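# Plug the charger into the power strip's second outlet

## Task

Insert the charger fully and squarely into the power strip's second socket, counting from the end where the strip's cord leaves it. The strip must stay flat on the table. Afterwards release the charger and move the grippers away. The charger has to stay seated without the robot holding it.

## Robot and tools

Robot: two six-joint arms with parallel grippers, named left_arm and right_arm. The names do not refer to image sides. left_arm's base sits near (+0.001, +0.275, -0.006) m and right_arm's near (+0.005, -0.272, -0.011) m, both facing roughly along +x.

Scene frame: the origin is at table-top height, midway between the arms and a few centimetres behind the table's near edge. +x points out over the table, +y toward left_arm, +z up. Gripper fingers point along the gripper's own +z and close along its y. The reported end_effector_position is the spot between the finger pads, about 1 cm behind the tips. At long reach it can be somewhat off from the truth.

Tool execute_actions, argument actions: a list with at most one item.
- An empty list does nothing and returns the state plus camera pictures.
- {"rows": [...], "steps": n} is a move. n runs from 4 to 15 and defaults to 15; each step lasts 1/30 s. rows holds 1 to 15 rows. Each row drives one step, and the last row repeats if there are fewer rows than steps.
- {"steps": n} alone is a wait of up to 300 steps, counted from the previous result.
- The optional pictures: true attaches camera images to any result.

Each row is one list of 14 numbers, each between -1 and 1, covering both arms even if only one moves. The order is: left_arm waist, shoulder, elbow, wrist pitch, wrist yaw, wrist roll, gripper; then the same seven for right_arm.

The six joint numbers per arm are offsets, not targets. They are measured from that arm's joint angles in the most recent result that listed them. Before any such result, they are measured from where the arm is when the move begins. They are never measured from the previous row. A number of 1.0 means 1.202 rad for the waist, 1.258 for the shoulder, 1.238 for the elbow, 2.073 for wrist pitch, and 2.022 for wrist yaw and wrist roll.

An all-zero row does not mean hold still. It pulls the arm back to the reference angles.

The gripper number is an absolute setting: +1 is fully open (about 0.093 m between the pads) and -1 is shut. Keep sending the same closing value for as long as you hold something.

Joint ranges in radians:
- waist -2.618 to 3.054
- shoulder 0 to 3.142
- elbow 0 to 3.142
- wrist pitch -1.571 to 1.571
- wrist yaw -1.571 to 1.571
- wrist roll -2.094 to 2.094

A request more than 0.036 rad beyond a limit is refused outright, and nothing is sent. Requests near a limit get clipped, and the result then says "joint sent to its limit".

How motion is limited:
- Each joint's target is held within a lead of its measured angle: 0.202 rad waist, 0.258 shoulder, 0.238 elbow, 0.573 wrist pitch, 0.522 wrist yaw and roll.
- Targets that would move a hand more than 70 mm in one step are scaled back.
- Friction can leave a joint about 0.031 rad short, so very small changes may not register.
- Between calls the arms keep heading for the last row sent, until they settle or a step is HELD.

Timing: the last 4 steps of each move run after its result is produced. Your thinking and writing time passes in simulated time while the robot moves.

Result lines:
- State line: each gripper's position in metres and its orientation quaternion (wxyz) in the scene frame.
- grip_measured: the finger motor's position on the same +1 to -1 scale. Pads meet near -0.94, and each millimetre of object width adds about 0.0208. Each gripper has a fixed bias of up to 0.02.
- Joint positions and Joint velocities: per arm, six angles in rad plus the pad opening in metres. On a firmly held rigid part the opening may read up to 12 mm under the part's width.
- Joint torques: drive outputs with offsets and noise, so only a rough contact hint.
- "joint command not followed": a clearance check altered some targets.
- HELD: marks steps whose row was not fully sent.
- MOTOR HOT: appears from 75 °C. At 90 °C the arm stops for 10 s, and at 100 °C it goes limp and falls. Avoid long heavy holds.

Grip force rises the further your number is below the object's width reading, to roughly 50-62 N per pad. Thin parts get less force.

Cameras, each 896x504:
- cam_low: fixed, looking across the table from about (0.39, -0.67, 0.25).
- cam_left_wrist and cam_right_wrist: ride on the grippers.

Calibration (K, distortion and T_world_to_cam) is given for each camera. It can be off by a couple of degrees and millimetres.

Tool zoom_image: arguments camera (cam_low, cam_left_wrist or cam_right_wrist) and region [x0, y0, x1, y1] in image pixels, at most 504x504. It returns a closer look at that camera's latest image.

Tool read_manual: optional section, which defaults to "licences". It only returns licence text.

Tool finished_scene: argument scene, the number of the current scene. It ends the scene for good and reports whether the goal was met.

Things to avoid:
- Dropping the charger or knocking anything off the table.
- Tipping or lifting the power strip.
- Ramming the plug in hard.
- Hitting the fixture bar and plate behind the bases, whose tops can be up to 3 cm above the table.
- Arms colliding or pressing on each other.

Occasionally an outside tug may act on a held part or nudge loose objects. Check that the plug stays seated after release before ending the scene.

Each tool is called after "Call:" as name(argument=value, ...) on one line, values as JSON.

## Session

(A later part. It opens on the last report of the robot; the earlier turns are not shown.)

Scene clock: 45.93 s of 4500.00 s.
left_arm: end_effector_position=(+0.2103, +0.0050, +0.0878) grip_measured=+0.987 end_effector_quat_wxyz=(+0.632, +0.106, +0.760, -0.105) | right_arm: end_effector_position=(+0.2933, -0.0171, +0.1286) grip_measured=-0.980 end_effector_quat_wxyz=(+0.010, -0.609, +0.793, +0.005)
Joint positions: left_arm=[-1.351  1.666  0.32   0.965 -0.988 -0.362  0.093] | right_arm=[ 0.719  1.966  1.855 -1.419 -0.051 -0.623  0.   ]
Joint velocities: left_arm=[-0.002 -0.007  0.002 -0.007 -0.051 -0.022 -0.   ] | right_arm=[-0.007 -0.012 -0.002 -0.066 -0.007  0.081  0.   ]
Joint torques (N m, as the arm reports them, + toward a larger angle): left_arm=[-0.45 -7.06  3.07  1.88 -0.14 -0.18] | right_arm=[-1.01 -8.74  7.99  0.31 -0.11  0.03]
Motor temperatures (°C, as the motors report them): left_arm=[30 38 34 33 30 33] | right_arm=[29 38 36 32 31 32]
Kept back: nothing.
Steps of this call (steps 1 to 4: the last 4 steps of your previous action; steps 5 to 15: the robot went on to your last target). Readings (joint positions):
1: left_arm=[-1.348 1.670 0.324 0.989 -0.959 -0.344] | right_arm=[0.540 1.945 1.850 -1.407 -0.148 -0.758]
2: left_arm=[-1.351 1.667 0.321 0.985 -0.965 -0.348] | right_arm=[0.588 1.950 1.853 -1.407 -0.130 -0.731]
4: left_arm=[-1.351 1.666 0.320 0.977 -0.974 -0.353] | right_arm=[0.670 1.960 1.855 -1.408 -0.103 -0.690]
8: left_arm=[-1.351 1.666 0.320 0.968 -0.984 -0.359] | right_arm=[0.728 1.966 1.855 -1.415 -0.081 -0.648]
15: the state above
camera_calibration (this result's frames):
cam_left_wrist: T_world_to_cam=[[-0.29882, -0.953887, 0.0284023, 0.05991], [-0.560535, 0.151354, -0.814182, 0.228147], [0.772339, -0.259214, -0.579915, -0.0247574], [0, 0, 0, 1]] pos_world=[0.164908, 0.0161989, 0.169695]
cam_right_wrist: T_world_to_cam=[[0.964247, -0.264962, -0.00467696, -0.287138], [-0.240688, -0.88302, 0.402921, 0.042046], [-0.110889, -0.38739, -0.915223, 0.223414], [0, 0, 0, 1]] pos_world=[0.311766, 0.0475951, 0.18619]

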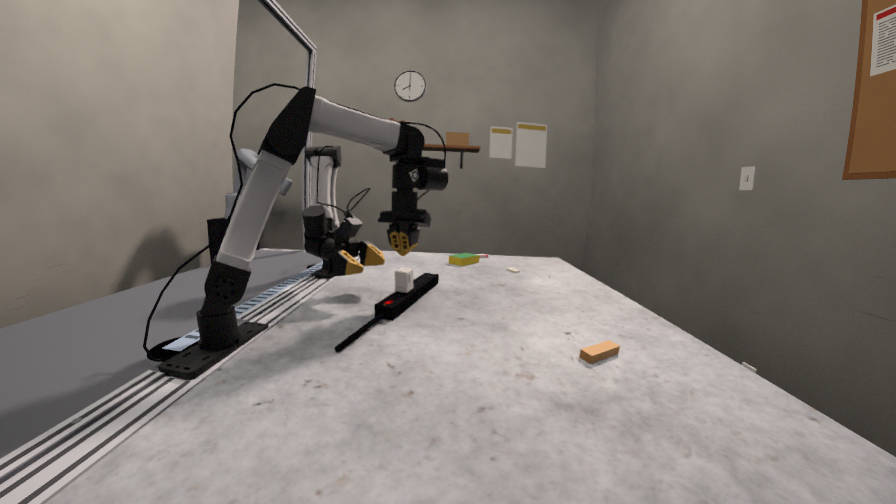

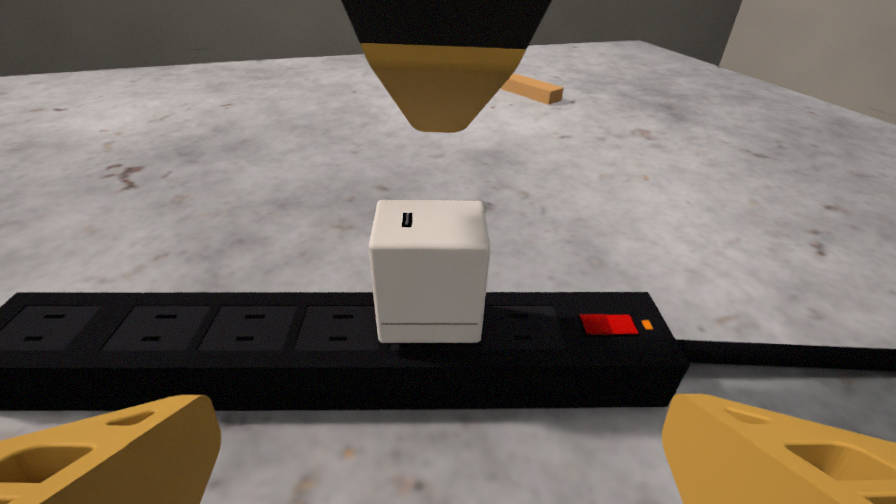

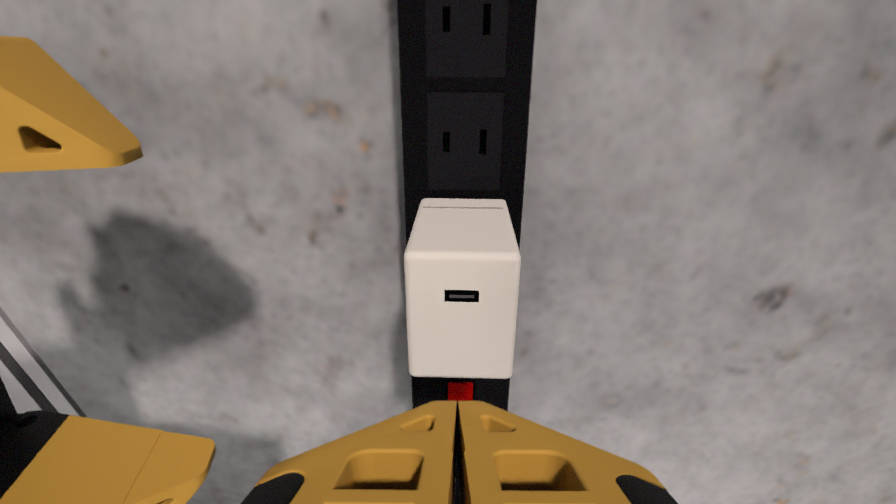

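Call:
execute_actions(actions=[])

Scene clock: 46.83 s of 4500.00 s.
left_arm: end_effector_position=(+0.2104, +0.0053, +0.0878) grip_measured=+0.987 end_effector_quat_wxyz=(+0.633, +0.106, +0.760, -0.105) | right_arm: end_effector_position=(+0.2938, -0.0181, +0.1286) grip_measured=-0.980 end_effector_quat_wxyz=(+0.010, -0.607, +0.795, +0.002)
Joint positions: left_arm=[-1.351  1.666  0.32   0.964 -0.99  -0.363  0.093] | right_arm=[ 0.719  1.966  1.855 -1.42  -0.045 -0.616  0.   ]
Joint velocities: left_arm=[-0.007  0.002 -0.002 -0.051 -0.051 -0.037 -0.   ] | right_arm=[-0.022 -0.007  0.007 -0.007 -0.022 -0.007  0.   ]
Joint torques (N m, as the arm reports them, + toward a larger angle): left_arm=[-0.41 -7.01  3.06  1.85 -0.22 -0.12] | right_arm=[-0.98 -8.71  7.88  0.3  -0.11  0.03]
Motor temperatures (°C, as the motors report them): left_arm=[30 38 34 33 30 33] | right_arm=[29 39 36 32 31 32]
Kept back: nothing.
Steps of this call (steps 1 to 15: the robot went on to your last target; steps 16 to 27: nothing new was sent). Readings (joint positions):
1: left_arm=[-1.351 1.666 0.320 0.964 -0.988 -0.362] | right_arm=[0.719 1.966 1.855 -1.419 -0.050 -0.622]
2: left_arm=[-1.351 1.666 0.320 0.964 -0.989 -0.362] | right_arm=[0.719 1.966 1.855 -1.419 -0.048 -0.621]
4: left_arm=[-1.351 1.666 0.320 0.964 -0.989 -0.362] | right_arm=[0.719 1.966 1.855 -1.420 -0.047 -0.619]
8: left_arm=[-1.351 1.666 0.320 0.964 -0.989 -0.362] | right_arm=[0.719 1.966 1.855 -1.420 -0.045 -0.618]
27: the state above
All arms were judged still, so your last target was given up. Only a new action makes them travel on or press farther. Fingers that are still opening or closing keep moving.
camera_calibration (this result's frames):
cam_left_wrist: T_world_to_cam=[[-0.29732, -0.95436, 0.0282452, 0.0598962], [-0.560651, 0.150566, -0.814248, 0.228156], [0.772833, -0.257928, -0.57983, -0.0248858], [0, 0, 0, 1]] pos_world=[0.164957, 0.0163911, 0.169655]
cam_right_wrist: T_world_to_cam=[[0.962469, -0.271392, -0.000153515, -0.288046], [-0.247819, -0.8791, 0.407146, 0.0428884], [-0.110631, -0.391828, -0.913363, 0.222666], [0, 0, 0, 1]] pos_world=[0.312497, 0.0467769, 0.185869]

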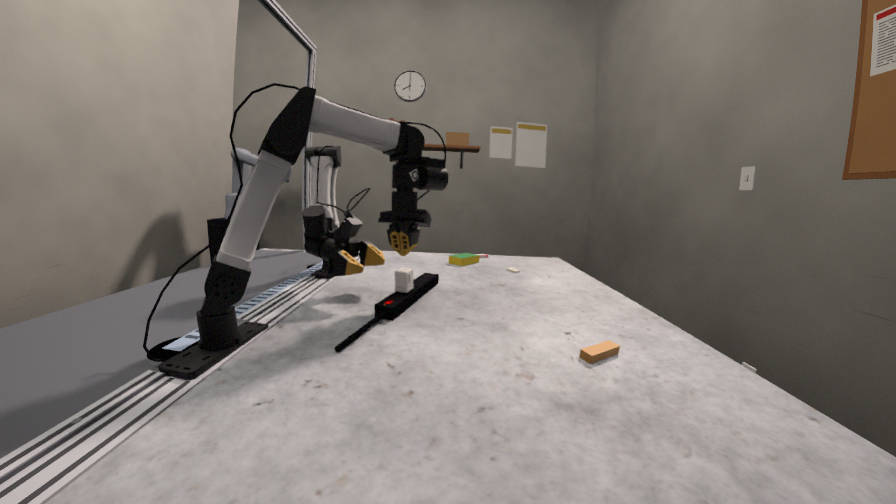

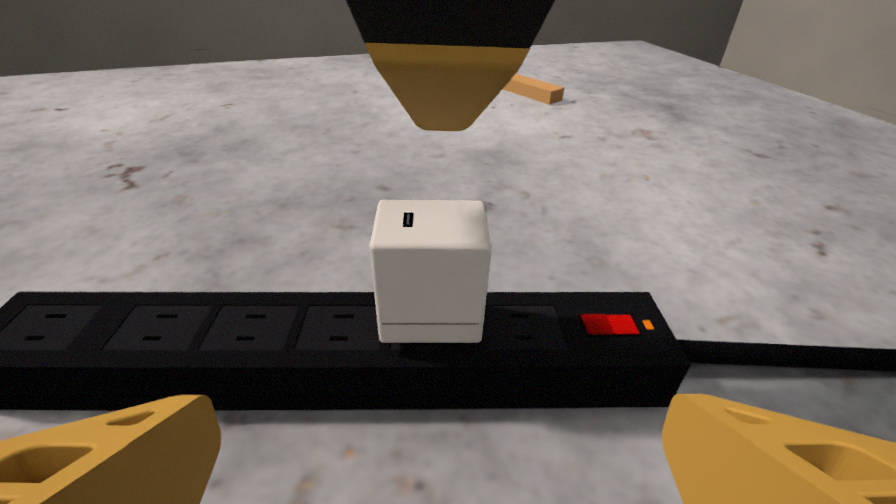

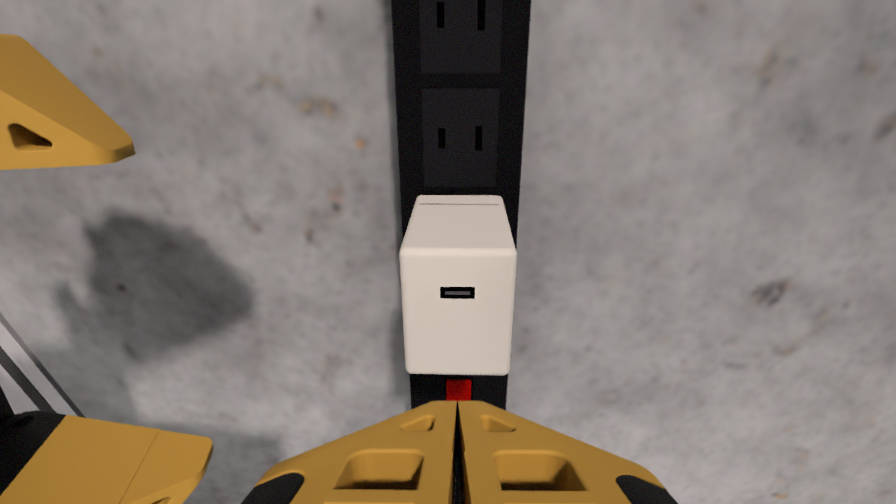

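Call:
execute_actions(actions=[{"rows": [[0,0,0,0,0,0,1, 0,0,-0.02,0.008,0,0,-1],[0,0,0,0,0,0,1, 0,0,-0.03,0.014,0,0,-1],[0,0,0,0,0,0,1, 0,0,-0.04,0.02,0,0,-1],[0,0,0,0,0,0,1, 0,0,-0.05,0.026,0,0,-1],[0,0,0,0,0,0,1, 0,0,-0.06,0.032,0,0,-1],[0,0,0,0,0,0,1, 0,0,-0.07,0.038,0,0,-1],[0,0,0,0,0,0,1, 0,0,-0.078,0.043,0,0,-1],[0,0,0,0,0,0,1, 0,0,-0.085,0.047,0,0,-1],[0,0,0,0,0,0,1, 0,0,-0.09,0.05,0,0,-1],[0,0,0,0,0,0,1, 0,0,-0.094,0.053,0,0,-1]], "steps": 15}])

Call:
execute_actions(actions=[{"steps": 8}], pictures=true)

Scene clock: 47.87 s of 4500.00 s.
left_arm: end_effector_position=(+0.2104, +0.0053, +0.0878) grip_measured=+0.987 end_effector_quat_wxyz=(+0.633, +0.106, +0.760, -0.105) | right_arm: end_effector_position=(+0.2908, -0.0219, +0.1043) grip_measured=-0.980 end_effector_quat_wxyz=(-0.003, -0.606, +0.795, +0.001)
Joint positions: left_arm=[-1.351  1.666  0.32   0.964 -0.99  -0.363  0.093] | right_arm=[ 0.719  1.966  1.759 -1.349 -0.045 -0.616  0.   ]
Joint velocities: left_arm=[ 0.002  0.012  0.017  0.037  0.037 -0.007 -0.001] | right_arm=[ 0.012  0.012 -0.12   0.139 -0.007 -0.022  0.   ]
Joint torques (N m, as the arm reports them, + toward a larger angle): left_arm=[ 0.17 -5.56  5.21  1.92 -0.13 -0.04] | right_arm=[ 0.13 -9.68  5.67  0.62 -0.25 -0.03]
Motor temperatures (°C, as the motors report them): left_arm=[30 38 34 33 30 33] | right_arm=[29 39 36 32 31 32]
Steps of this call (steps 1 to 20: nothing new was sent; steps 21 to 31: the first 11 steps of this action). Readings (joint positions):
21: left_arm=[-1.351 1.666 0.320 0.964 -0.990 -0.363] | right_arm=[0.719 1.966 1.854 -1.419 -0.045 -0.616]
22: left_arm=[-1.351 1.666 0.320 0.964 -0.990 -0.363] | right_arm=[0.719 1.966 1.851 -1.416 -0.045 -0.616]
24: left_arm=[-1.351 1.666 0.320 0.964 -0.990 -0.363] | right_arm=[0.719 1.966 1.833 -1.402 -0.045 -0.616]
28: left_arm=[-1.351 1.666 0.320 0.964 -0.990 -0.363] | right_arm=[0.719 1.966 1.783 -1.370 -0.045 -0.616]
31: the state above

Scene clock: 48.13 s of 4500.00 s.
left_arm: end_effector_position=(+0.2104, +0.0053, +0.0878) grip_measured=+0.987 end_effector_quat_wxyz=(+0.633, +0.106, +0.760, -0.105) | right_arm: end_effector_position=(+0.2945, -0.0189, +0.1031) grip_measured=-0.980 end_effector_quat_wxyz=(+0.006, -0.607, +0.795, +0.002)
Joint positions: left_arm=[-1.351  1.666  0.32   0.964 -0.99  -0.363  0.093] | right_arm=[ 0.719  1.966  1.754 -1.325 -0.045 -0.616  0.   ]
Joint velocities: left_arm=[-0.007  0.007 -0.002  0.037  0.007 -0.007  0.   ] | right_arm=[-0.002 -0.002  0.002  0.022  0.022 -0.066  0.   ]
Joint torques (N m, as the arm reports them, + toward a larger angle): left_arm=[ 0.17 -5.51  5.21  1.91 -0.14 -0.05] | right_arm=[ 0.15 -9.74  5.41  0.62 -0.25 -0.03]
Motor temperatures (°C, as the motors report them): left_arm=[30 38 34 33 30 33] | right_arm=[29 39 36 32 31 32]
Kept back: nothing.
Steps of this call (steps 1 to 4: the last 4 steps of your previous action; steps 5 to 8: the robot went on to your last target). Readings (joint positions):
1: left_arm=[-1.351 1.666 0.320 0.964 -0.990 -0.363] | right_arm=[0.719 1.966 1.756 -1.344 -0.045 -0.616]
2: left_arm=[-1.351 1.666 0.320 0.964 -0.990 -0.363] | right_arm=[0.719 1.966 1.755 -1.341 -0.045 -0.616]
4: left_arm=[-1.351 1.666 0.320 0.964 -0.990 -0.363] | right_arm=[0.719 1.966 1.754 -1.333 -0.045 -0.616]
8: the state above
camera_calibration (this result's frames):
cam_left_wrist: T_world_to_cam=[[-0.29732, -0.95436, 0.0282452, 0.0598962], [-0.560651, 0.150566, -0.814248, 0.228156], [0.772833, -0.257928, -0.57983, -0.0248858], [0, 0, 0, 1]] pos_world=[0.164957, 0.0163911, 0.169655]
cam_right_wrist: T_world_to_cam=[[0.96239, -0.271646, -0.00364294, -0.288553], [-0.246113, -0.877454, 0.411706, 0.0517528], [-0.115035, -0.395326, -0.911309, 0.200197], [0, 0, 0, 1]] pos_world=[0.313467, 0.0461695, 0.160083]

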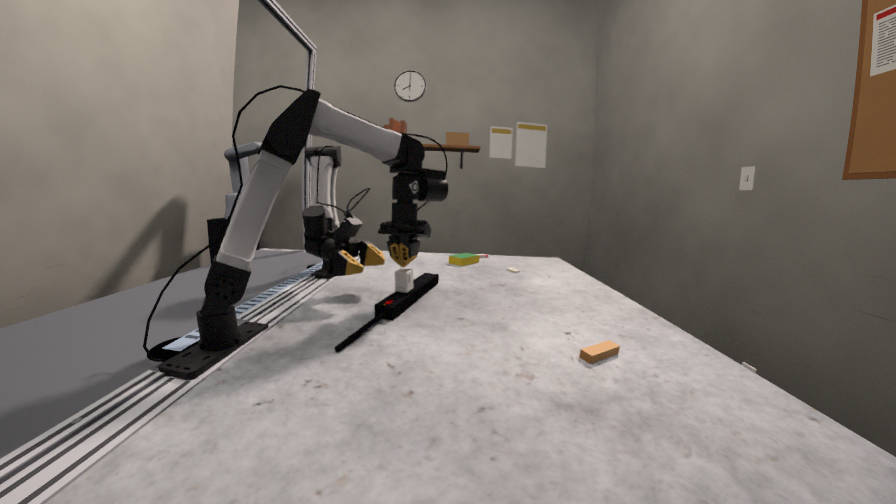

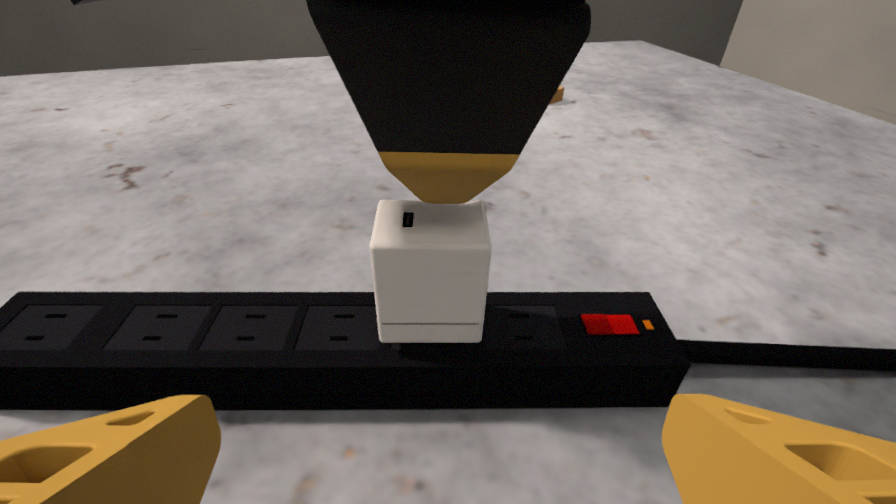

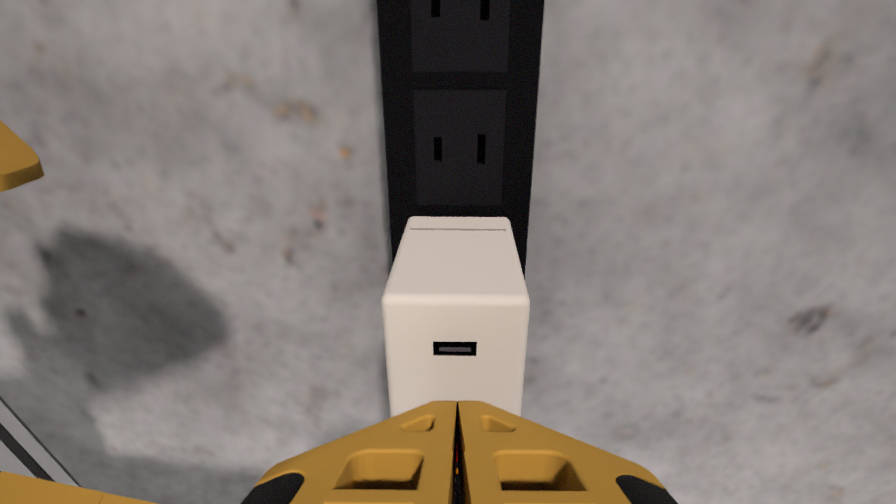

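Call:
zoom_image(camera="cam_left_wrist", region=[340, 180, 560, 380])

Region (340, 180, 560, 380) of cam_left_wrist's 896x504 image, scaled by 2.291, with more detail than that image has; it fills the top 458 rows of this view, and the rest is white.

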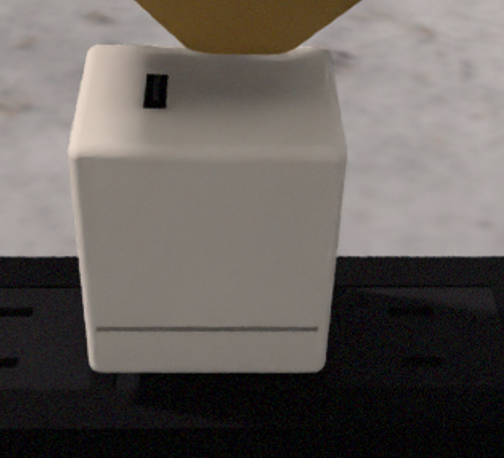

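Call:
execute_actions(actions=[{"rows": [[0,0,0,0,0,0,1, 0,0.012,0,0.008,0,0,-1],[0,0,0,0,0,0,1, 0,0.02,0,0.013,0,0,-1],[0,0,0,0,0,0,1, 0,0.028,0,0.016,0,0,-1],[0,0,0,0,0,0,1, 0,0.028,0,0.017,0,0,-1],[0,0,0,0,0,0,1, 0,0.024,0,0.017,0,0,-1]], "steps": 14}], pictures=true)

Scene clock: 49.43 s of 4500.00 s.
left_arm: end_effector_position=(+0.2104, +0.0053, +0.0878) grip_measured=+0.987 end_effector_quat_wxyz=(+0.633, +0.106, +0.760, -0.105) | right_arm: end_effector_position=(+0.2988, -0.0157, +0.0982) grip_measured=-0.980 end_effector_quat_wxyz=(+0.011, -0.607, +0.795, +0.002)
Joint positions: left_arm=[-1.351  1.666  0.32   0.964 -0.99  -0.363  0.093] | right_arm=[ 0.719  1.979  1.754 -1.303 -0.045 -0.616  0.   ]
Joint velocities: left_arm=[-0.007  0.007  0.002 -0.007 -0.037 -0.022  0.   ] | right_arm=[ 0.012 -0.012 -0.027 -0.007 -0.037  0.037  0.   ]
Joint torques (N m, as the arm reports them, + toward a larger angle): left_arm=[ 0.2  -5.5   5.28  1.91 -0.14 -0.03] | right_arm=[ 0.12 -8.64  6.64  0.64 -0.24 -0.03]
Motor temperatures (°C, as the motors report them): left_arm=[30 38 34 33 30 33] | right_arm=[29 39 36 32 31 32]
Steps of this call (steps 1 to 29: the robot went on to your last target; steps 30 to 39: the first 10 steps of this action). Readings (joint positions):
30: left_arm=[-1.351 1.666 0.320 0.964 -0.990 -0.363] | right_arm=[0.719 1.966 1.754 -1.321 -0.045 -0.616]
31: left_arm=[-1.351 1.666 0.320 0.964 -0.990 -0.363] | right_arm=[0.719 1.966 1.754 -1.320 -0.045 -0.616]
33: left_arm=[-1.351 1.666 0.320 0.964 -0.990 -0.363] | right_arm=[0.719 1.969 1.754 -1.314 -0.045 -0.616]
37: left_arm=[-1.351 1.666 0.320 0.964 -0.990 -0.363] | right_arm=[0.719 1.979 1.754 -1.305 -0.045 -0.616]
39: the state above
camera_calibration (this result's frames):
cam_left_wrist: T_world_to_cam=[[-0.29732, -0.95436, 0.0282452, 0.0598962], [-0.560651, 0.150566, -0.814248, 0.228156], [0.772833, -0.257928, -0.57983, -0.0248858], [0, 0, 0, 1]] pos_world=[0.164957, 0.0163911, 0.169655]
cam_right_wrist: T_world_to_cam=[[0.962494, -0.2713, 0.00115536, -0.292293], [-0.248453, -0.879713, 0.405433, 0.0589353], [-0.108977, -0.390514, -0.914124, 0.196029], [0, 0, 0, 1]] pos_world=[0.317336, 0.049099, 0.155638]

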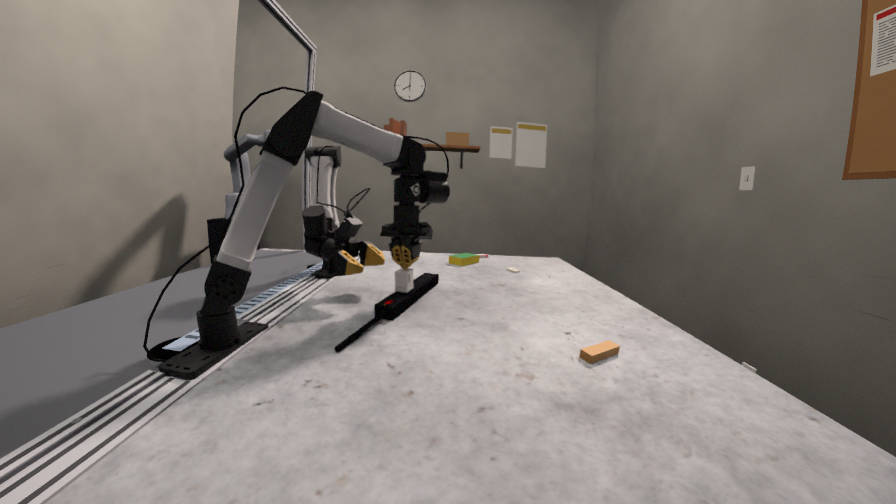

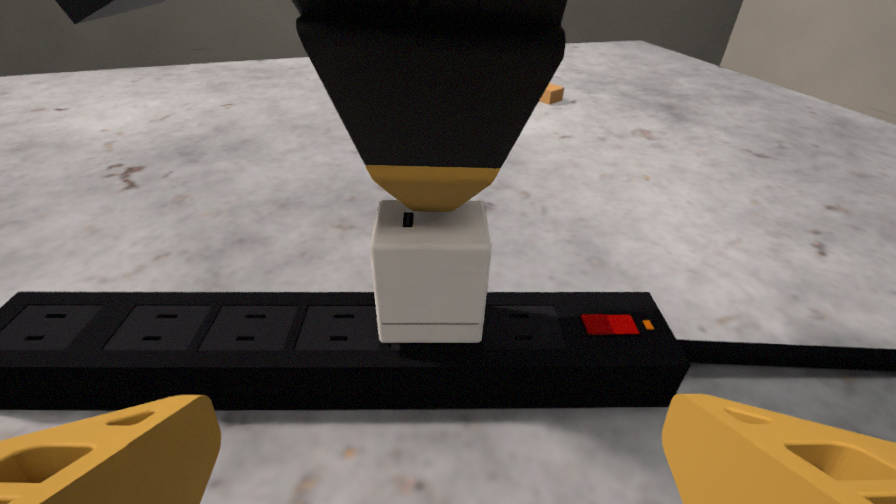

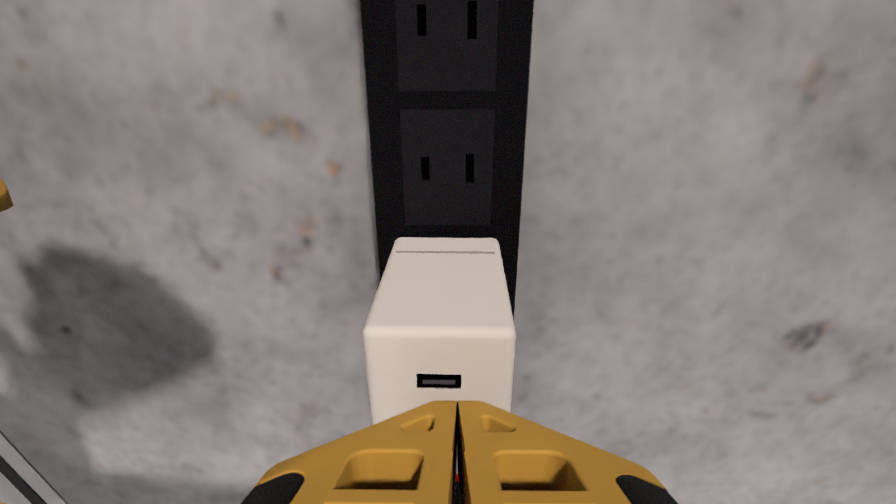

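Call:
execute_actions(actions=[{"rows": [[0,0,0,0,0,0,1, 0,0.005,0,0,-0.012,0,-1],[0,0,0,0,0,0,1, 0,0.005,0,0,-0.018,0,-1],[0,0,0,0,0,0,1, 0,0.005,0,0,-0.018,0,-1],[0,0,0,0,0,0,1, 0,0.008,0,0,-0.018,0,-1],[0,0,0,0,0,0,1, 0,0.015,-0.005,0,-0.017,0,-1],[0,0,0,0,0,0,1, 0,0.022,-0.01,0.002,-0.017,0,-1],[0,0,0,0,0,0,1, 0,0.028,-0.016,0.003,-0.017,0,-1],[0,0,0,0,0,0,1, 0,0.034,-0.022,0.004,-0.017,0,-1],[0,0,0,0,0,0,1, 0,0.041,-0.028,0.005,-0.017,0,-1],[0,0,0,0,0,0,1, 0,0.048,-0.033,0.006,-0.017,0,-1],[0,0,0,0,0,0,1, 0,0.055,-0.038,0.007,-0.017,0,-1],[0,0,0,0,0,0,1, 0,0.062,-0.043,0.008,-0.017,0,-1],[0,0,0,0,0,0,1, 0,0.068,-0.048,0.008,-0.017,0,-1],[0,0,0,0,0,0,1, 0,0.074,-0.052,0.008,-0.017,0,-1],[0,0,0,0,0,0,1, 0,0.08,-0.056,0.008,-0.017,0,-1]], "steps": 15}])

Call:
execute_actions(actions=[{"steps": 10}], pictures=true)

Scene clock: 50.43 s of 4500.00 s.
left_arm: end_effector_position=(+0.2104, +0.0053, +0.0878) grip_measured=+0.987 end_effector_quat_wxyz=(+0.633, +0.106, +0.760, -0.105) | right_arm: end_effector_position=(+0.2966, -0.0121, +0.0936) grip_measured=-0.980 end_effector_quat_wxyz=(+0.006, -0.607, +0.795, +0.014)
Joint positions: left_arm=[-1.351  1.666  0.32   0.964 -0.99  -0.363  0.093] | right_arm=[ 0.719  1.991  1.752 -1.299 -0.071 -0.616  0.   ]
Joint velocities: left_arm=[ 0.012  0.012  0.002 -0.051  0.051 -0.037  0.   ] | right_arm=[-0.032  0.002 -0.002  0.037 -0.022 -0.051  0.   ]
Joint torques (N m, as the arm reports them, + toward a larger angle): left_arm=[ 0.15 -5.54  5.25  1.92 -0.13 -0.02] | right_arm=[ 0.09 -5.6   3.09  0.63 -0.31 -0.03]
Motor temperatures (°C, as the motors report them): left_arm=[30 38 34 33 30 33] | right_arm=[29 39 36 32 31 32]
Steps of this call (steps 1 to 4: the last 4 steps of your previous action; steps 5 to 15: the robot went on to your last target; steps 16 to 19: nothing new was sent; steps 20 to 30: the first 11 steps of this action). Readings (joint positions):
20: left_arm=[-1.351 1.666 0.320 0.964 -0.990 -0.363] | right_arm=[0.719 1.979 1.754 -1.300 -0.047 -0.616]
21: left_arm=[-1.351 1.666 0.320 0.964 -0.990 -0.363] | right_arm=[0.719 1.979 1.754 -1.300 -0.051 -0.616]
23: left_arm=[-1.351 1.666 0.320 0.964 -0.990 -0.363] | right_arm=[0.719 1.979 1.754 -1.300 -0.060 -0.616]
27: left_arm=[-1.351 1.666 0.320 0.964 -0.990 -0.363] | right_arm=[0.719 1.984 1.754 -1.300 -0.067 -0.616]
30: the state above

Scene clock: 50.77 s of 4500.00 s.
left_arm: end_effector_position=(+0.2104, +0.0053, +0.0878) grip_measured=+0.987 end_effector_quat_wxyz=(+0.633, +0.106, +0.760, -0.105) | right_arm: end_effector_position=(+0.2962, -0.0123, +0.0926) grip_measured=-0.980 end_effector_quat_wxyz=(+0.005, -0.607, +0.795, +0.015)
Joint positions: left_arm=[-1.351  1.666  0.32   0.964 -0.99  -0.363  0.093] | right_arm=[ 0.719  1.991  1.748 -1.296 -0.071 -0.616  0.   ]
Joint velocities: left_arm=[ 0.017 -0.012 -0.012 -0.007 -0.051 -0.066  0.001] | right_arm=[-0.007  0.012 -0.007  0.007  0.037  0.022  0.   ]
Joint torques (N m, as the arm reports them, + toward a larger angle): left_arm=[ 0.11 -5.48  5.27  1.92 -0.14 -0.03] | right_arm=[ 0.15 -3.3   1.65  0.63 -0.33 -0.03]
Motor temperatures (°C, as the motors report them): left_arm=[30 38 34 33 30 33] | right_arm=[29 39 36 32 31 32]
Kept back: nothing.
Steps of this call (steps 1 to 4: the last 4 steps of your previous action; steps 5 to 10: the robot went on to your last target). Readings (joint positions):
1: left_arm=[-1.351 1.666 0.320 0.964 -0.990 -0.363] | right_arm=[0.719 1.991 1.751 -1.298 -0.071 -0.616]
2: left_arm=[-1.351 1.666 0.320 0.964 -0.990 -0.363] | right_arm=[0.719 1.991 1.750 -1.297 -0.071 -0.616]
4: left_arm=[-1.351 1.666 0.320 0.964 -0.990 -0.363] | right_arm=[0.719 1.991 1.748 -1.296 -0.071 -0.616]
8: left_arm=[-1.351 1.666 0.320 0.964 -0.990 -0.363] | right_arm=[0.719 1.991 1.748 -1.296 -0.071 -0.616]
10: the state above
camera_calibration (this result's frames):
cam_left_wrist: T_world_to_cam=[[-0.29732, -0.95436, 0.0282452, 0.0598962], [-0.560651, 0.150566, -0.814248, 0.228156], [0.772833, -0.257928, -0.57983, -0.0248858], [0, 0, 0, 1]] pos_world=[0.164957, 0.0163911, 0.169655]
cam_right_wrist: T_world_to_cam=[[0.962178, -0.271117, -0.0266351, -0.286231], [-0.238434, -0.885392, 0.399037, 0.0611435], [-0.131768, -0.377594, -0.916548, 0.199035], [0, 0, 0, 1]] pos_world=[0.31621, 0.0516885, 0.150403]

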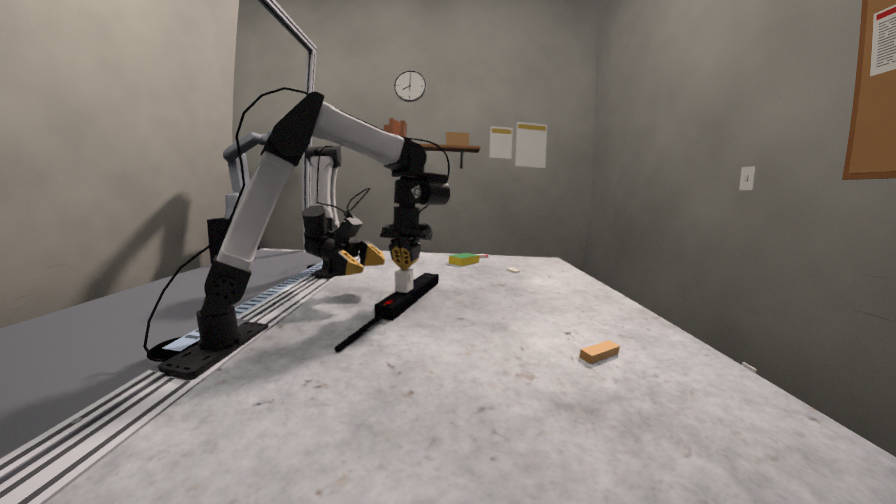

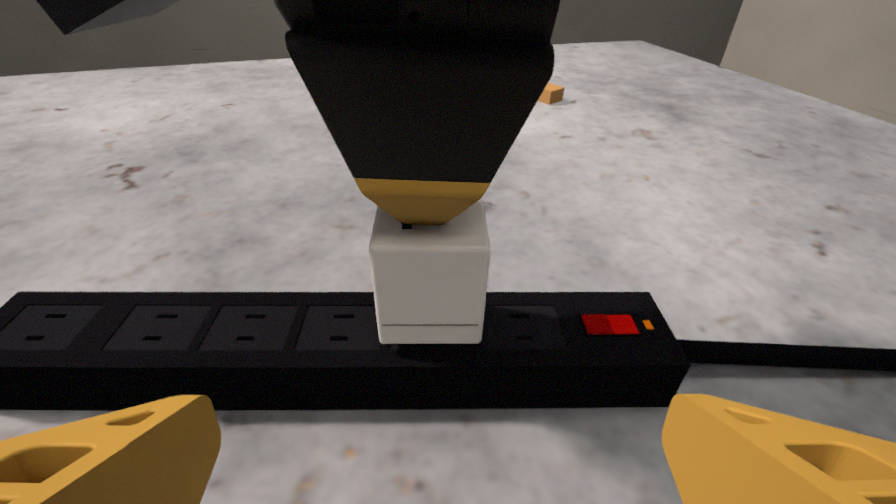

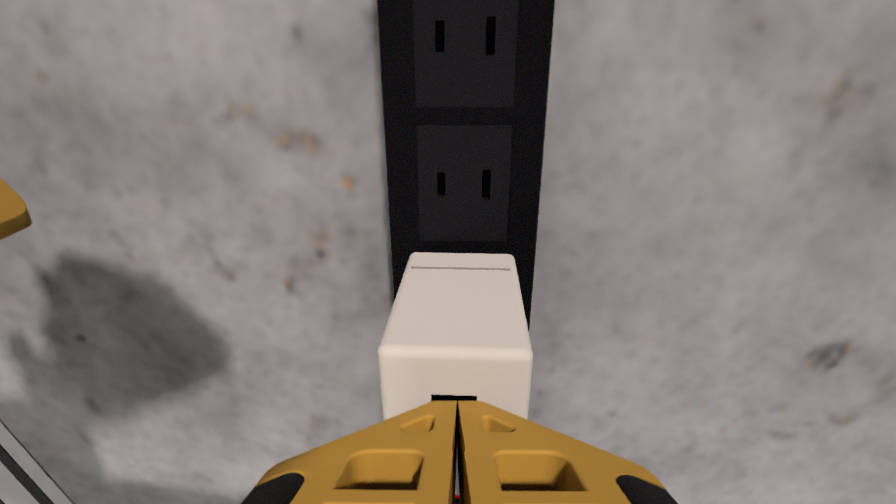

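Call:
execute_actions(actions=[{"rows": [[0,0,0,0,0,0,1, 0,0.075,-0.052,0.005,0,0,-1],[0,0,0,0,0,0,1, 0,0.08,-0.055,0.008,0,0,-1],[0,0,0,0,0,0,1, 0,0.085,-0.058,0.011,0,0,-1],[0,0,0,0,0,0,1, 0,0.09,-0.06,0.014,0,0,-1],[0,0,0,0,0,0,1, 0,0.095,-0.062,0.017,0,0,-1],[0,0,0,0,0,0,1, 0,0.1,-0.064,0.02,0,0,-1],[0,0,0,0,0,0,1, 0,0.105,-0.066,0.022,0,0,-1],[0,0,0,0,0,0,1, 0,0.11,-0.068,0.024,0,0,-1],[0,0,0,0,0,0,1, 0,0.115,-0.07,0.026,0,0,-1],[0,0,0,0,0,0,1, 0,0.12,-0.072,0.028,0,0,-1],[0,0,0,0,0,0,1, 0,0.125,-0.074,0.03,0,0,-1],[0,0,0,0,0,0,1, 0,0.13,-0.076,0.03,0,0,-1]], "steps": 15}])

Call:
execute_actions(actions=[{"steps": 8}], pictures=true)

Scene clock: 51.87 s of 4500.00 s.
left_arm: end_effector_position=(+0.2104, +0.0053, +0.0878) grip_measured=+0.987 end_effector_quat_wxyz=(+0.633, +0.106, +0.760, -0.105) | right_arm: end_effector_position=(+0.2975, -0.0125, +0.0851) grip_measured=-0.980 end_effector_quat_wxyz=(-0.001, -0.606, +0.795, +0.014)
Joint positions: left_arm=[-1.351  1.666  0.32   0.964 -0.99  -0.363  0.093] | right_arm=[ 0.717  2.008  1.743 -1.286 -0.07  -0.616  0.   ]
Joint velocities: left_arm=[ 0.002 -0.017 -0.002 -0.051 -0.022  0.022 -0.001] | right_arm=[-0.002 -0.017 -0.007 -0.022  0.007 -0.037  0.   ]
Joint torques (N m, as the arm reports them, + toward a larger angle): left_arm=[ 0.17 -5.51  5.26  1.91 -0.13 -0.04] | right_arm=[ 0.17  0.03  0.08  1.14 -0.27 -0.03]
Motor temperatures (°C, as the motors report them): left_arm=[30 38 34 34 30 33] | right_arm=[29 39 36 32 31 32]
Steps of this call (steps 1 to 15: the robot went on to your last target; steps 16 to 22: nothing new was sent; steps 23 to 33: the first 11 steps of this action). Readings (joint positions):
23: left_arm=[-1.351 1.666 0.320 0.964 -0.990 -0.363] | right_arm=[0.719 1.991 1.748 -1.296 -0.071 -0.616]
24: left_arm=[-1.351 1.666 0.320 0.964 -0.990 -0.363] | right_arm=[0.719 1.992 1.748 -1.296 -0.071 -0.616]
26: left_arm=[-1.351 1.666 0.320 0.964 -0.990 -0.363] | right_arm=[0.719 1.992 1.748 -1.294 -0.071 -0.616]
30: left_arm=[-1.351 1.666 0.320 0.964 -0.990 -0.363] | right_arm=[0.719 2.007 1.743 -1.286 -0.068 -0.616]
33: the state above

Scene clock: 52.13 s of 4500.00 s.
left_arm: end_effector_position=(+0.2104, +0.0053, +0.0878) grip_measured=+0.987 end_effector_quat_wxyz=(+0.633, +0.106, +0.760, -0.105) | right_arm: end_effector_position=(+0.2975, -0.0125, +0.0851) grip_measured=-0.980 end_effector_quat_wxyz=(-0.001, -0.606, +0.795, +0.014)
Joint positions: left_arm=[-1.351  1.666  0.32   0.964 -0.99  -0.363  0.093] | right_arm=[ 0.717  2.008  1.743 -1.286 -0.07  -0.616  0.   ]
Joint velocities: left_arm=[-0.002  0.002  0.007 -0.022  0.007  0.022 -0.   ] | right_arm=[-0.012  0.017 -0.012 -0.037 -0.022  0.095  0.   ]
Joint torques (N m, as the arm reports them, + toward a larger angle): left_arm=[ 0.15 -5.48  5.22  1.91 -0.13 -0.03] | right_arm=[ 0.2   0.1   0.11  1.1  -0.27 -0.03]
Motor temperatures (°C, as the motors report them): left_arm=[30 38 34 34 30 33] | right_arm=[29 39 36 32 31 32]
Kept back: nothing.
Steps of this call (steps 1 to 4: the last 4 steps of your previous action; steps 5 to 8: the robot went on to your last target). Readings (joint positions):
1: left_arm=[-1.351 1.666 0.320 0.964 -0.990 -0.363] | right_arm=[0.717 2.008 1.743 -1.286 -0.070 -0.616]
2: left_arm=[-1.351 1.666 0.320 0.964 -0.990 -0.363] | right_arm=[0.717 2.008 1.743 -1.286 -0.070 -0.616]
4: left_arm=[-1.351 1.666 0.320 0.964 -0.990 -0.363] | right_arm=[0.717 2.008 1.743 -1.286 -0.070 -0.616]
8: the state above
camera_calibration (this result's frames):
cam_left_wrist: T_world_to_cam=[[-0.29732, -0.95436, 0.0282452, 0.0598962], [-0.560651, 0.150566, -0.814248, 0.228156], [0.772833, -0.257928, -0.57983, -0.0248858], [0, 0, 0, 1]] pos_world=[0.164957, 0.0163911, 0.169655]
cam_right_wrist: T_world_to_cam=[[0.961477, -0.27298, -0.0323118, -0.287083], [-0.236504, -0.881403, 0.408894, 0.0628362], [-0.140099, -0.3855, -0.91201, 0.194326], [0, 0, 0, 1]] pos_world=[0.31811, 0.0519288, 0.142257]

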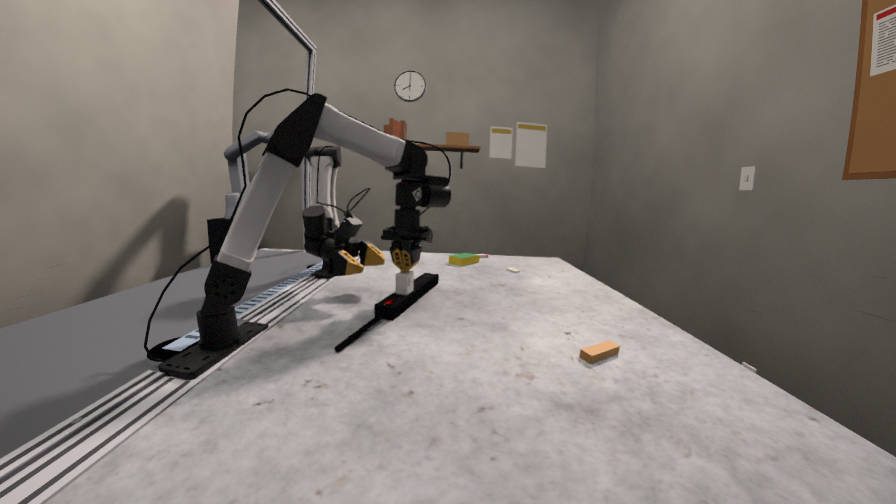

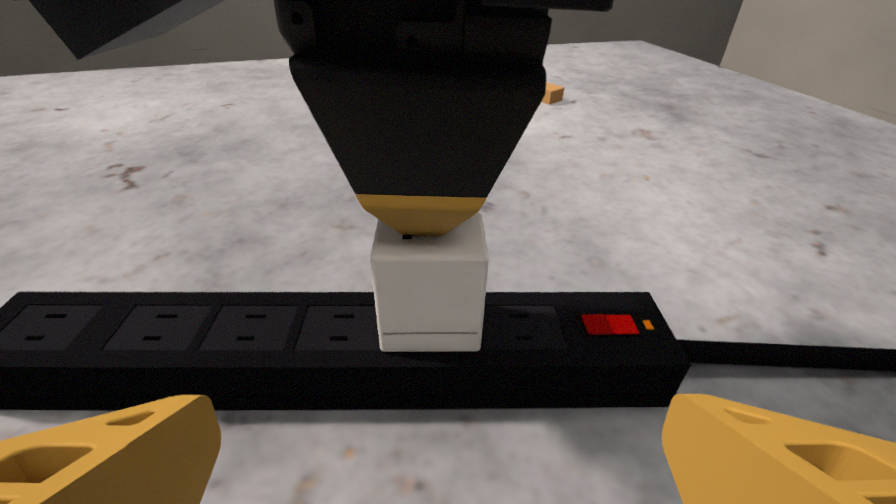

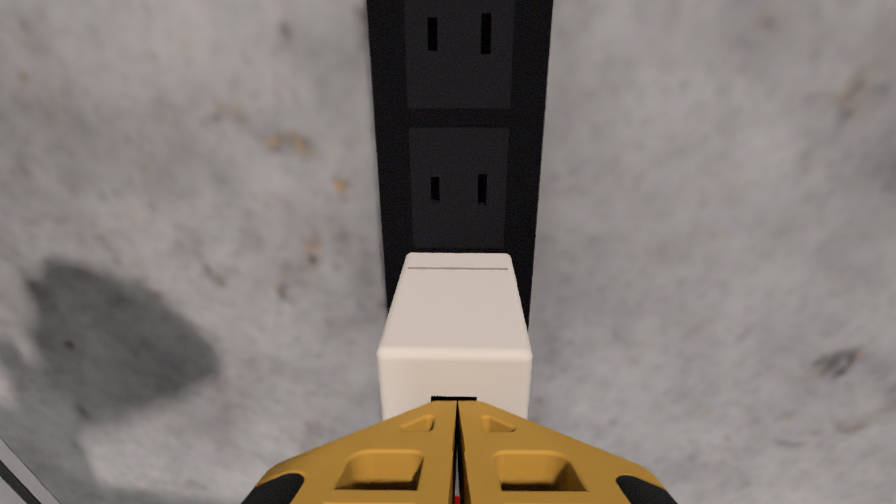

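Call:
zoom_image(camera="cam_left_wrist", region=[340, 280, 560, 400])

Call:
zoom_image(camera="cam_low", region=[370, 255, 450, 315])

Region (340, 280, 560, 400) of cam_left_wrist's 896x504 image, scaled by 2.291, with more detail than that image has; it fills the top 275 rows of this view, and the rest is white.

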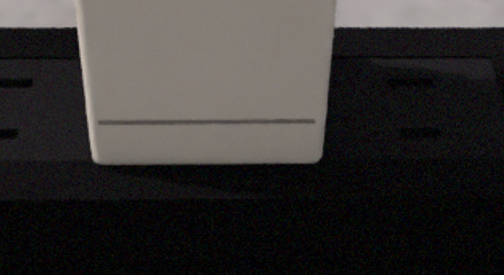

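Region (370, 255, 450, 315) of cam_low's 896x504 image, scaled by 6.300, with more detail than that image has; it fills the top 378 rows of this view, and the rest is white.

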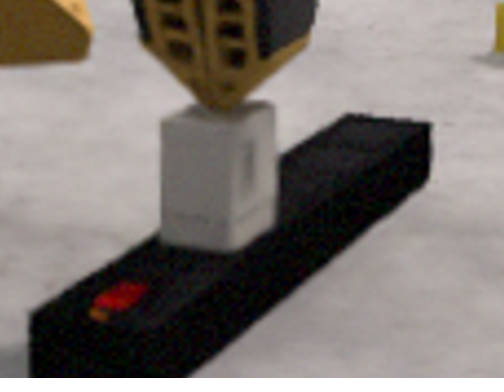

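Call:
execute_actions(actions=[{"rows": [[0,-0.01,0,0,0.01,0,1, 0,0.085,-0.052,0.015,0,0,-1],[0,-0.025,0,0,0.025,0,1, 0,0.06,-0.036,0.01,0,0,-1],[0,-0.045,0,0,0.045,0,1, 0,0.035,-0.02,0.005,0,0,-1],[0,-0.065,0,0,0.065,0,1, 0,0.01,-0.005,0,0,0,-1],[0,-0.085,0,0,0.085,0,1, 0,-0.015,0.01,-0.005,0,0,-1],[0,-0.105,0,0,0.105,0,1, 0,-0.035,0.02,-0.012,0,0,-1],[0,-0.125,0,0,0.125,0,1, 0,-0.055,0.03,-0.02,0,0,-1],[0,-0.145,0,0,0.145,0,1, -0.02,-0.075,0.04,-0.028,0,0,-1],[0,-0.165,0,0,0.165,0,1, -0.05,-0.095,0.045,-0.035,0,0,-1],[0,-0.18,0,0,0.18,0,1, -0.085,-0.115,0.05,-0.042,0,0,-1],[0,-0.195,0,0,0.195,0,1, -0.12,-0.135,0.05,-0.048,0,0,-1],[0,-0.205,0,0,0.205,0,1, -0.155,-0.155,0.05,-0.054,0,0,-1],[0,-0.21,0,0,0.21,0,1, -0.19,-0.17,0.05,-0.06,0,0,-1],[0,-0.215,0,0,0.215,0,1, -0.22,-0.185,0.05,-0.063,0,0,-1],[0,-0.22,0,0,0.22,0,1, -0.25,-0.2,0.05,-0.065,0,0,-1]], "steps": 15}])

Call:
execute_actions(actions=[{"steps": 12}], pictures=true)

Scene clock: 53.63 s of 4500.00 s.
left_arm: end_effector_position=(+0.1898, -0.0308, +0.1366) grip_measured=+0.987 end_effector_quat_wxyz=(+0.613, +0.136, +0.736, -0.254) | right_arm: end_effector_position=(+0.3036, -0.0233, +0.1219) grip_measured=-0.980 end_effector_quat_wxyz=(+0.035, -0.592, +0.805, +0.017)
Joint positions: left_arm=[-1.351  1.471  0.32   0.955 -0.741 -0.363  0.093] | right_arm=[ 0.679  1.928  1.771 -1.323 -0.076 -0.616  0.   ]
Joint velocities: left_arm=[-0.007 -0.637 -0.017  0.037  0.886 -0.037 -0.   ] | right_arm=[-0.735 -0.764  0.178 -0.168 -0.11  -0.022  0.   ]
Joint torques (N m, as the arm reports them, + toward a larger angle): left_arm=[ 0.38 -5.77  6.65  2.15  0.01 -0.02] | right_arm=[ -4.31 -12.58   8.58   0.31  -0.03  -0.02]
Motor temperatures (°C, as the motors report them): left_arm=[30 38 34 34 30 33] | right_arm=[29 39 36 32 31 32]
Steps of this call (steps 1 to 15: the robot went on to your last target; steps 16 to 34: nothing new was sent; steps 35 to 45: the first 11 steps of this action). Readings (joint positions):
35: left_arm=[-1.351 1.666 0.320 0.964 -0.988 -0.363] | right_arm=[0.717 2.008 1.743 -1.286 -0.070 -0.616]
36: left_arm=[-1.351 1.665 0.320 0.963 -0.982 -0.363] | right_arm=[0.717 2.005 1.745 -1.287 -0.070 -0.616]
38: left_arm=[-1.351 1.646 0.320 0.956 -0.950 -0.363] | right_arm=[0.717 2.002 1.747 -1.288 -0.069 -0.616]
42: left_arm=[-1.351 1.548 0.320 0.953 -0.840 -0.363] | right_arm=[0.717 1.985 1.753 -1.298 -0.069 -0.616]
45: the state above

Scene clock: 54.03 s of 4500.00 s.
left_arm: end_effector_position=(+0.1703, -0.0516, +0.1560) grip_measured=+0.987 end_effector_quat_wxyz=(+0.589, +0.177, +0.715, -0.333) | right_arm: end_effector_position=(+0.3362, -0.1183, +0.1963) grip_measured=-0.980 end_effector_quat_wxyz=(+0.110, -0.480, +0.870, -0.004)
Joint positions: left_arm=[-1.351  1.406  0.32   0.961 -0.566 -0.363  0.093] | right_arm=[ 0.411  1.75   1.803 -1.396 -0.065 -0.616  0.   ]
Joint velocities: left_arm=[ 0.012 -0.002  0.007 -0.051  0.11  -0.066  0.   ] | right_arm=[ 0.042  0.017  0.012 -0.022  0.051 -0.007  0.   ]
Joint torques (N m, as the arm reports them, + toward a larger angle): left_arm=[ 0.15 -5.55  6.87  2.15  0.1  -0.01] | right_arm=[ 0.41 -7.45  6.91  0.83 -0.29 -0.02]
Motor temperatures (°C, as the motors report them): left_arm=[30 38 34 34 30 33] | right_arm=[29 39 36 32 31 32]
Kept back: nothing.
Steps of this call (steps 1 to 4: the last 4 steps of your previous action; steps 5 to 12: the robot went on to your last target). Readings (joint positions):
1: left_arm=[-1.351 1.451 0.320 0.957 -0.710 -0.363] | right_arm=[0.647 1.900 1.776 -1.330 -0.078 -0.616]
2: left_arm=[-1.351 1.435 0.320 0.958 -0.683 -0.363] | right_arm=[0.606 1.870 1.782 -1.338 -0.079 -0.616]
4: left_arm=[-1.351 1.414 0.320 0.961 -0.638 -0.363] | right_arm=[0.510 1.813 1.791 -1.353 -0.079 -0.616]
8: left_arm=[-1.351 1.406 0.320 0.961 -0.586 -0.363] | right_arm=[0.401 1.751 1.803 -1.380 -0.064 -0.616]
12: the state above
camera_calibration (this result's frames):
cam_left_wrist: T_world_to_cam=[[-0.647378, -0.712601, 0.270374, 0.0261591], [-0.529792, 0.165708, -0.831782, 0.268021], [0.547925, -0.681719, -0.484806, 0.0325849], [0, 0, 0, 1]] pos_world=[0.141076, -0.00355853, 0.23166]
cam_right_wrist: T_world_to_cam=[[0.831784, -0.545593, 0.102289, -0.364661], [-0.55282, -0.797498, 0.241634, 0.0824168], [-0.0502582, -0.257535, -0.964961, 0.2557], [0, 0, 0, 1]] pos_world=[0.361732, -0.0673777, 0.264127]

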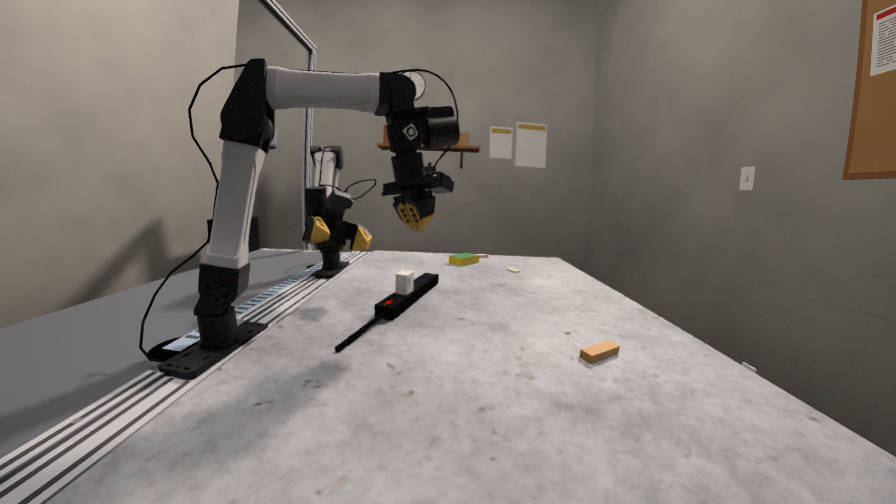

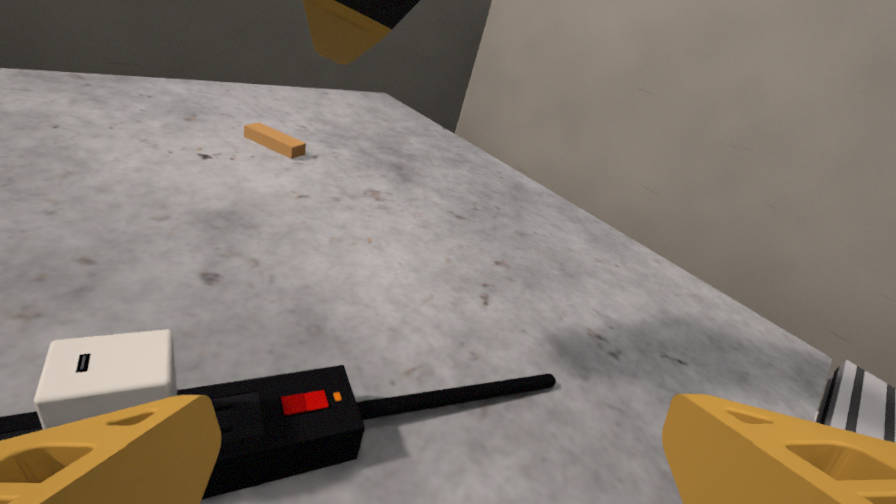

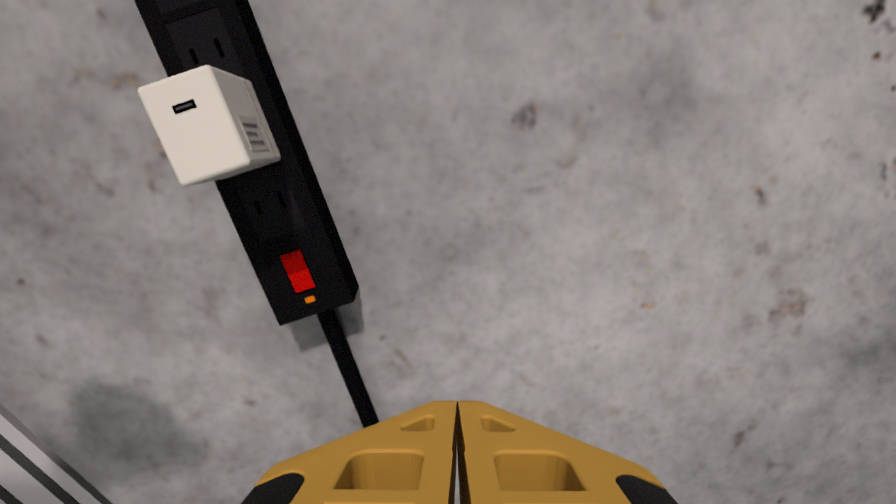

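The charger is seated in outlet 2, and both arms are clear.

Call:
finished_scene(scene=1)

The scene is finished: the task was done.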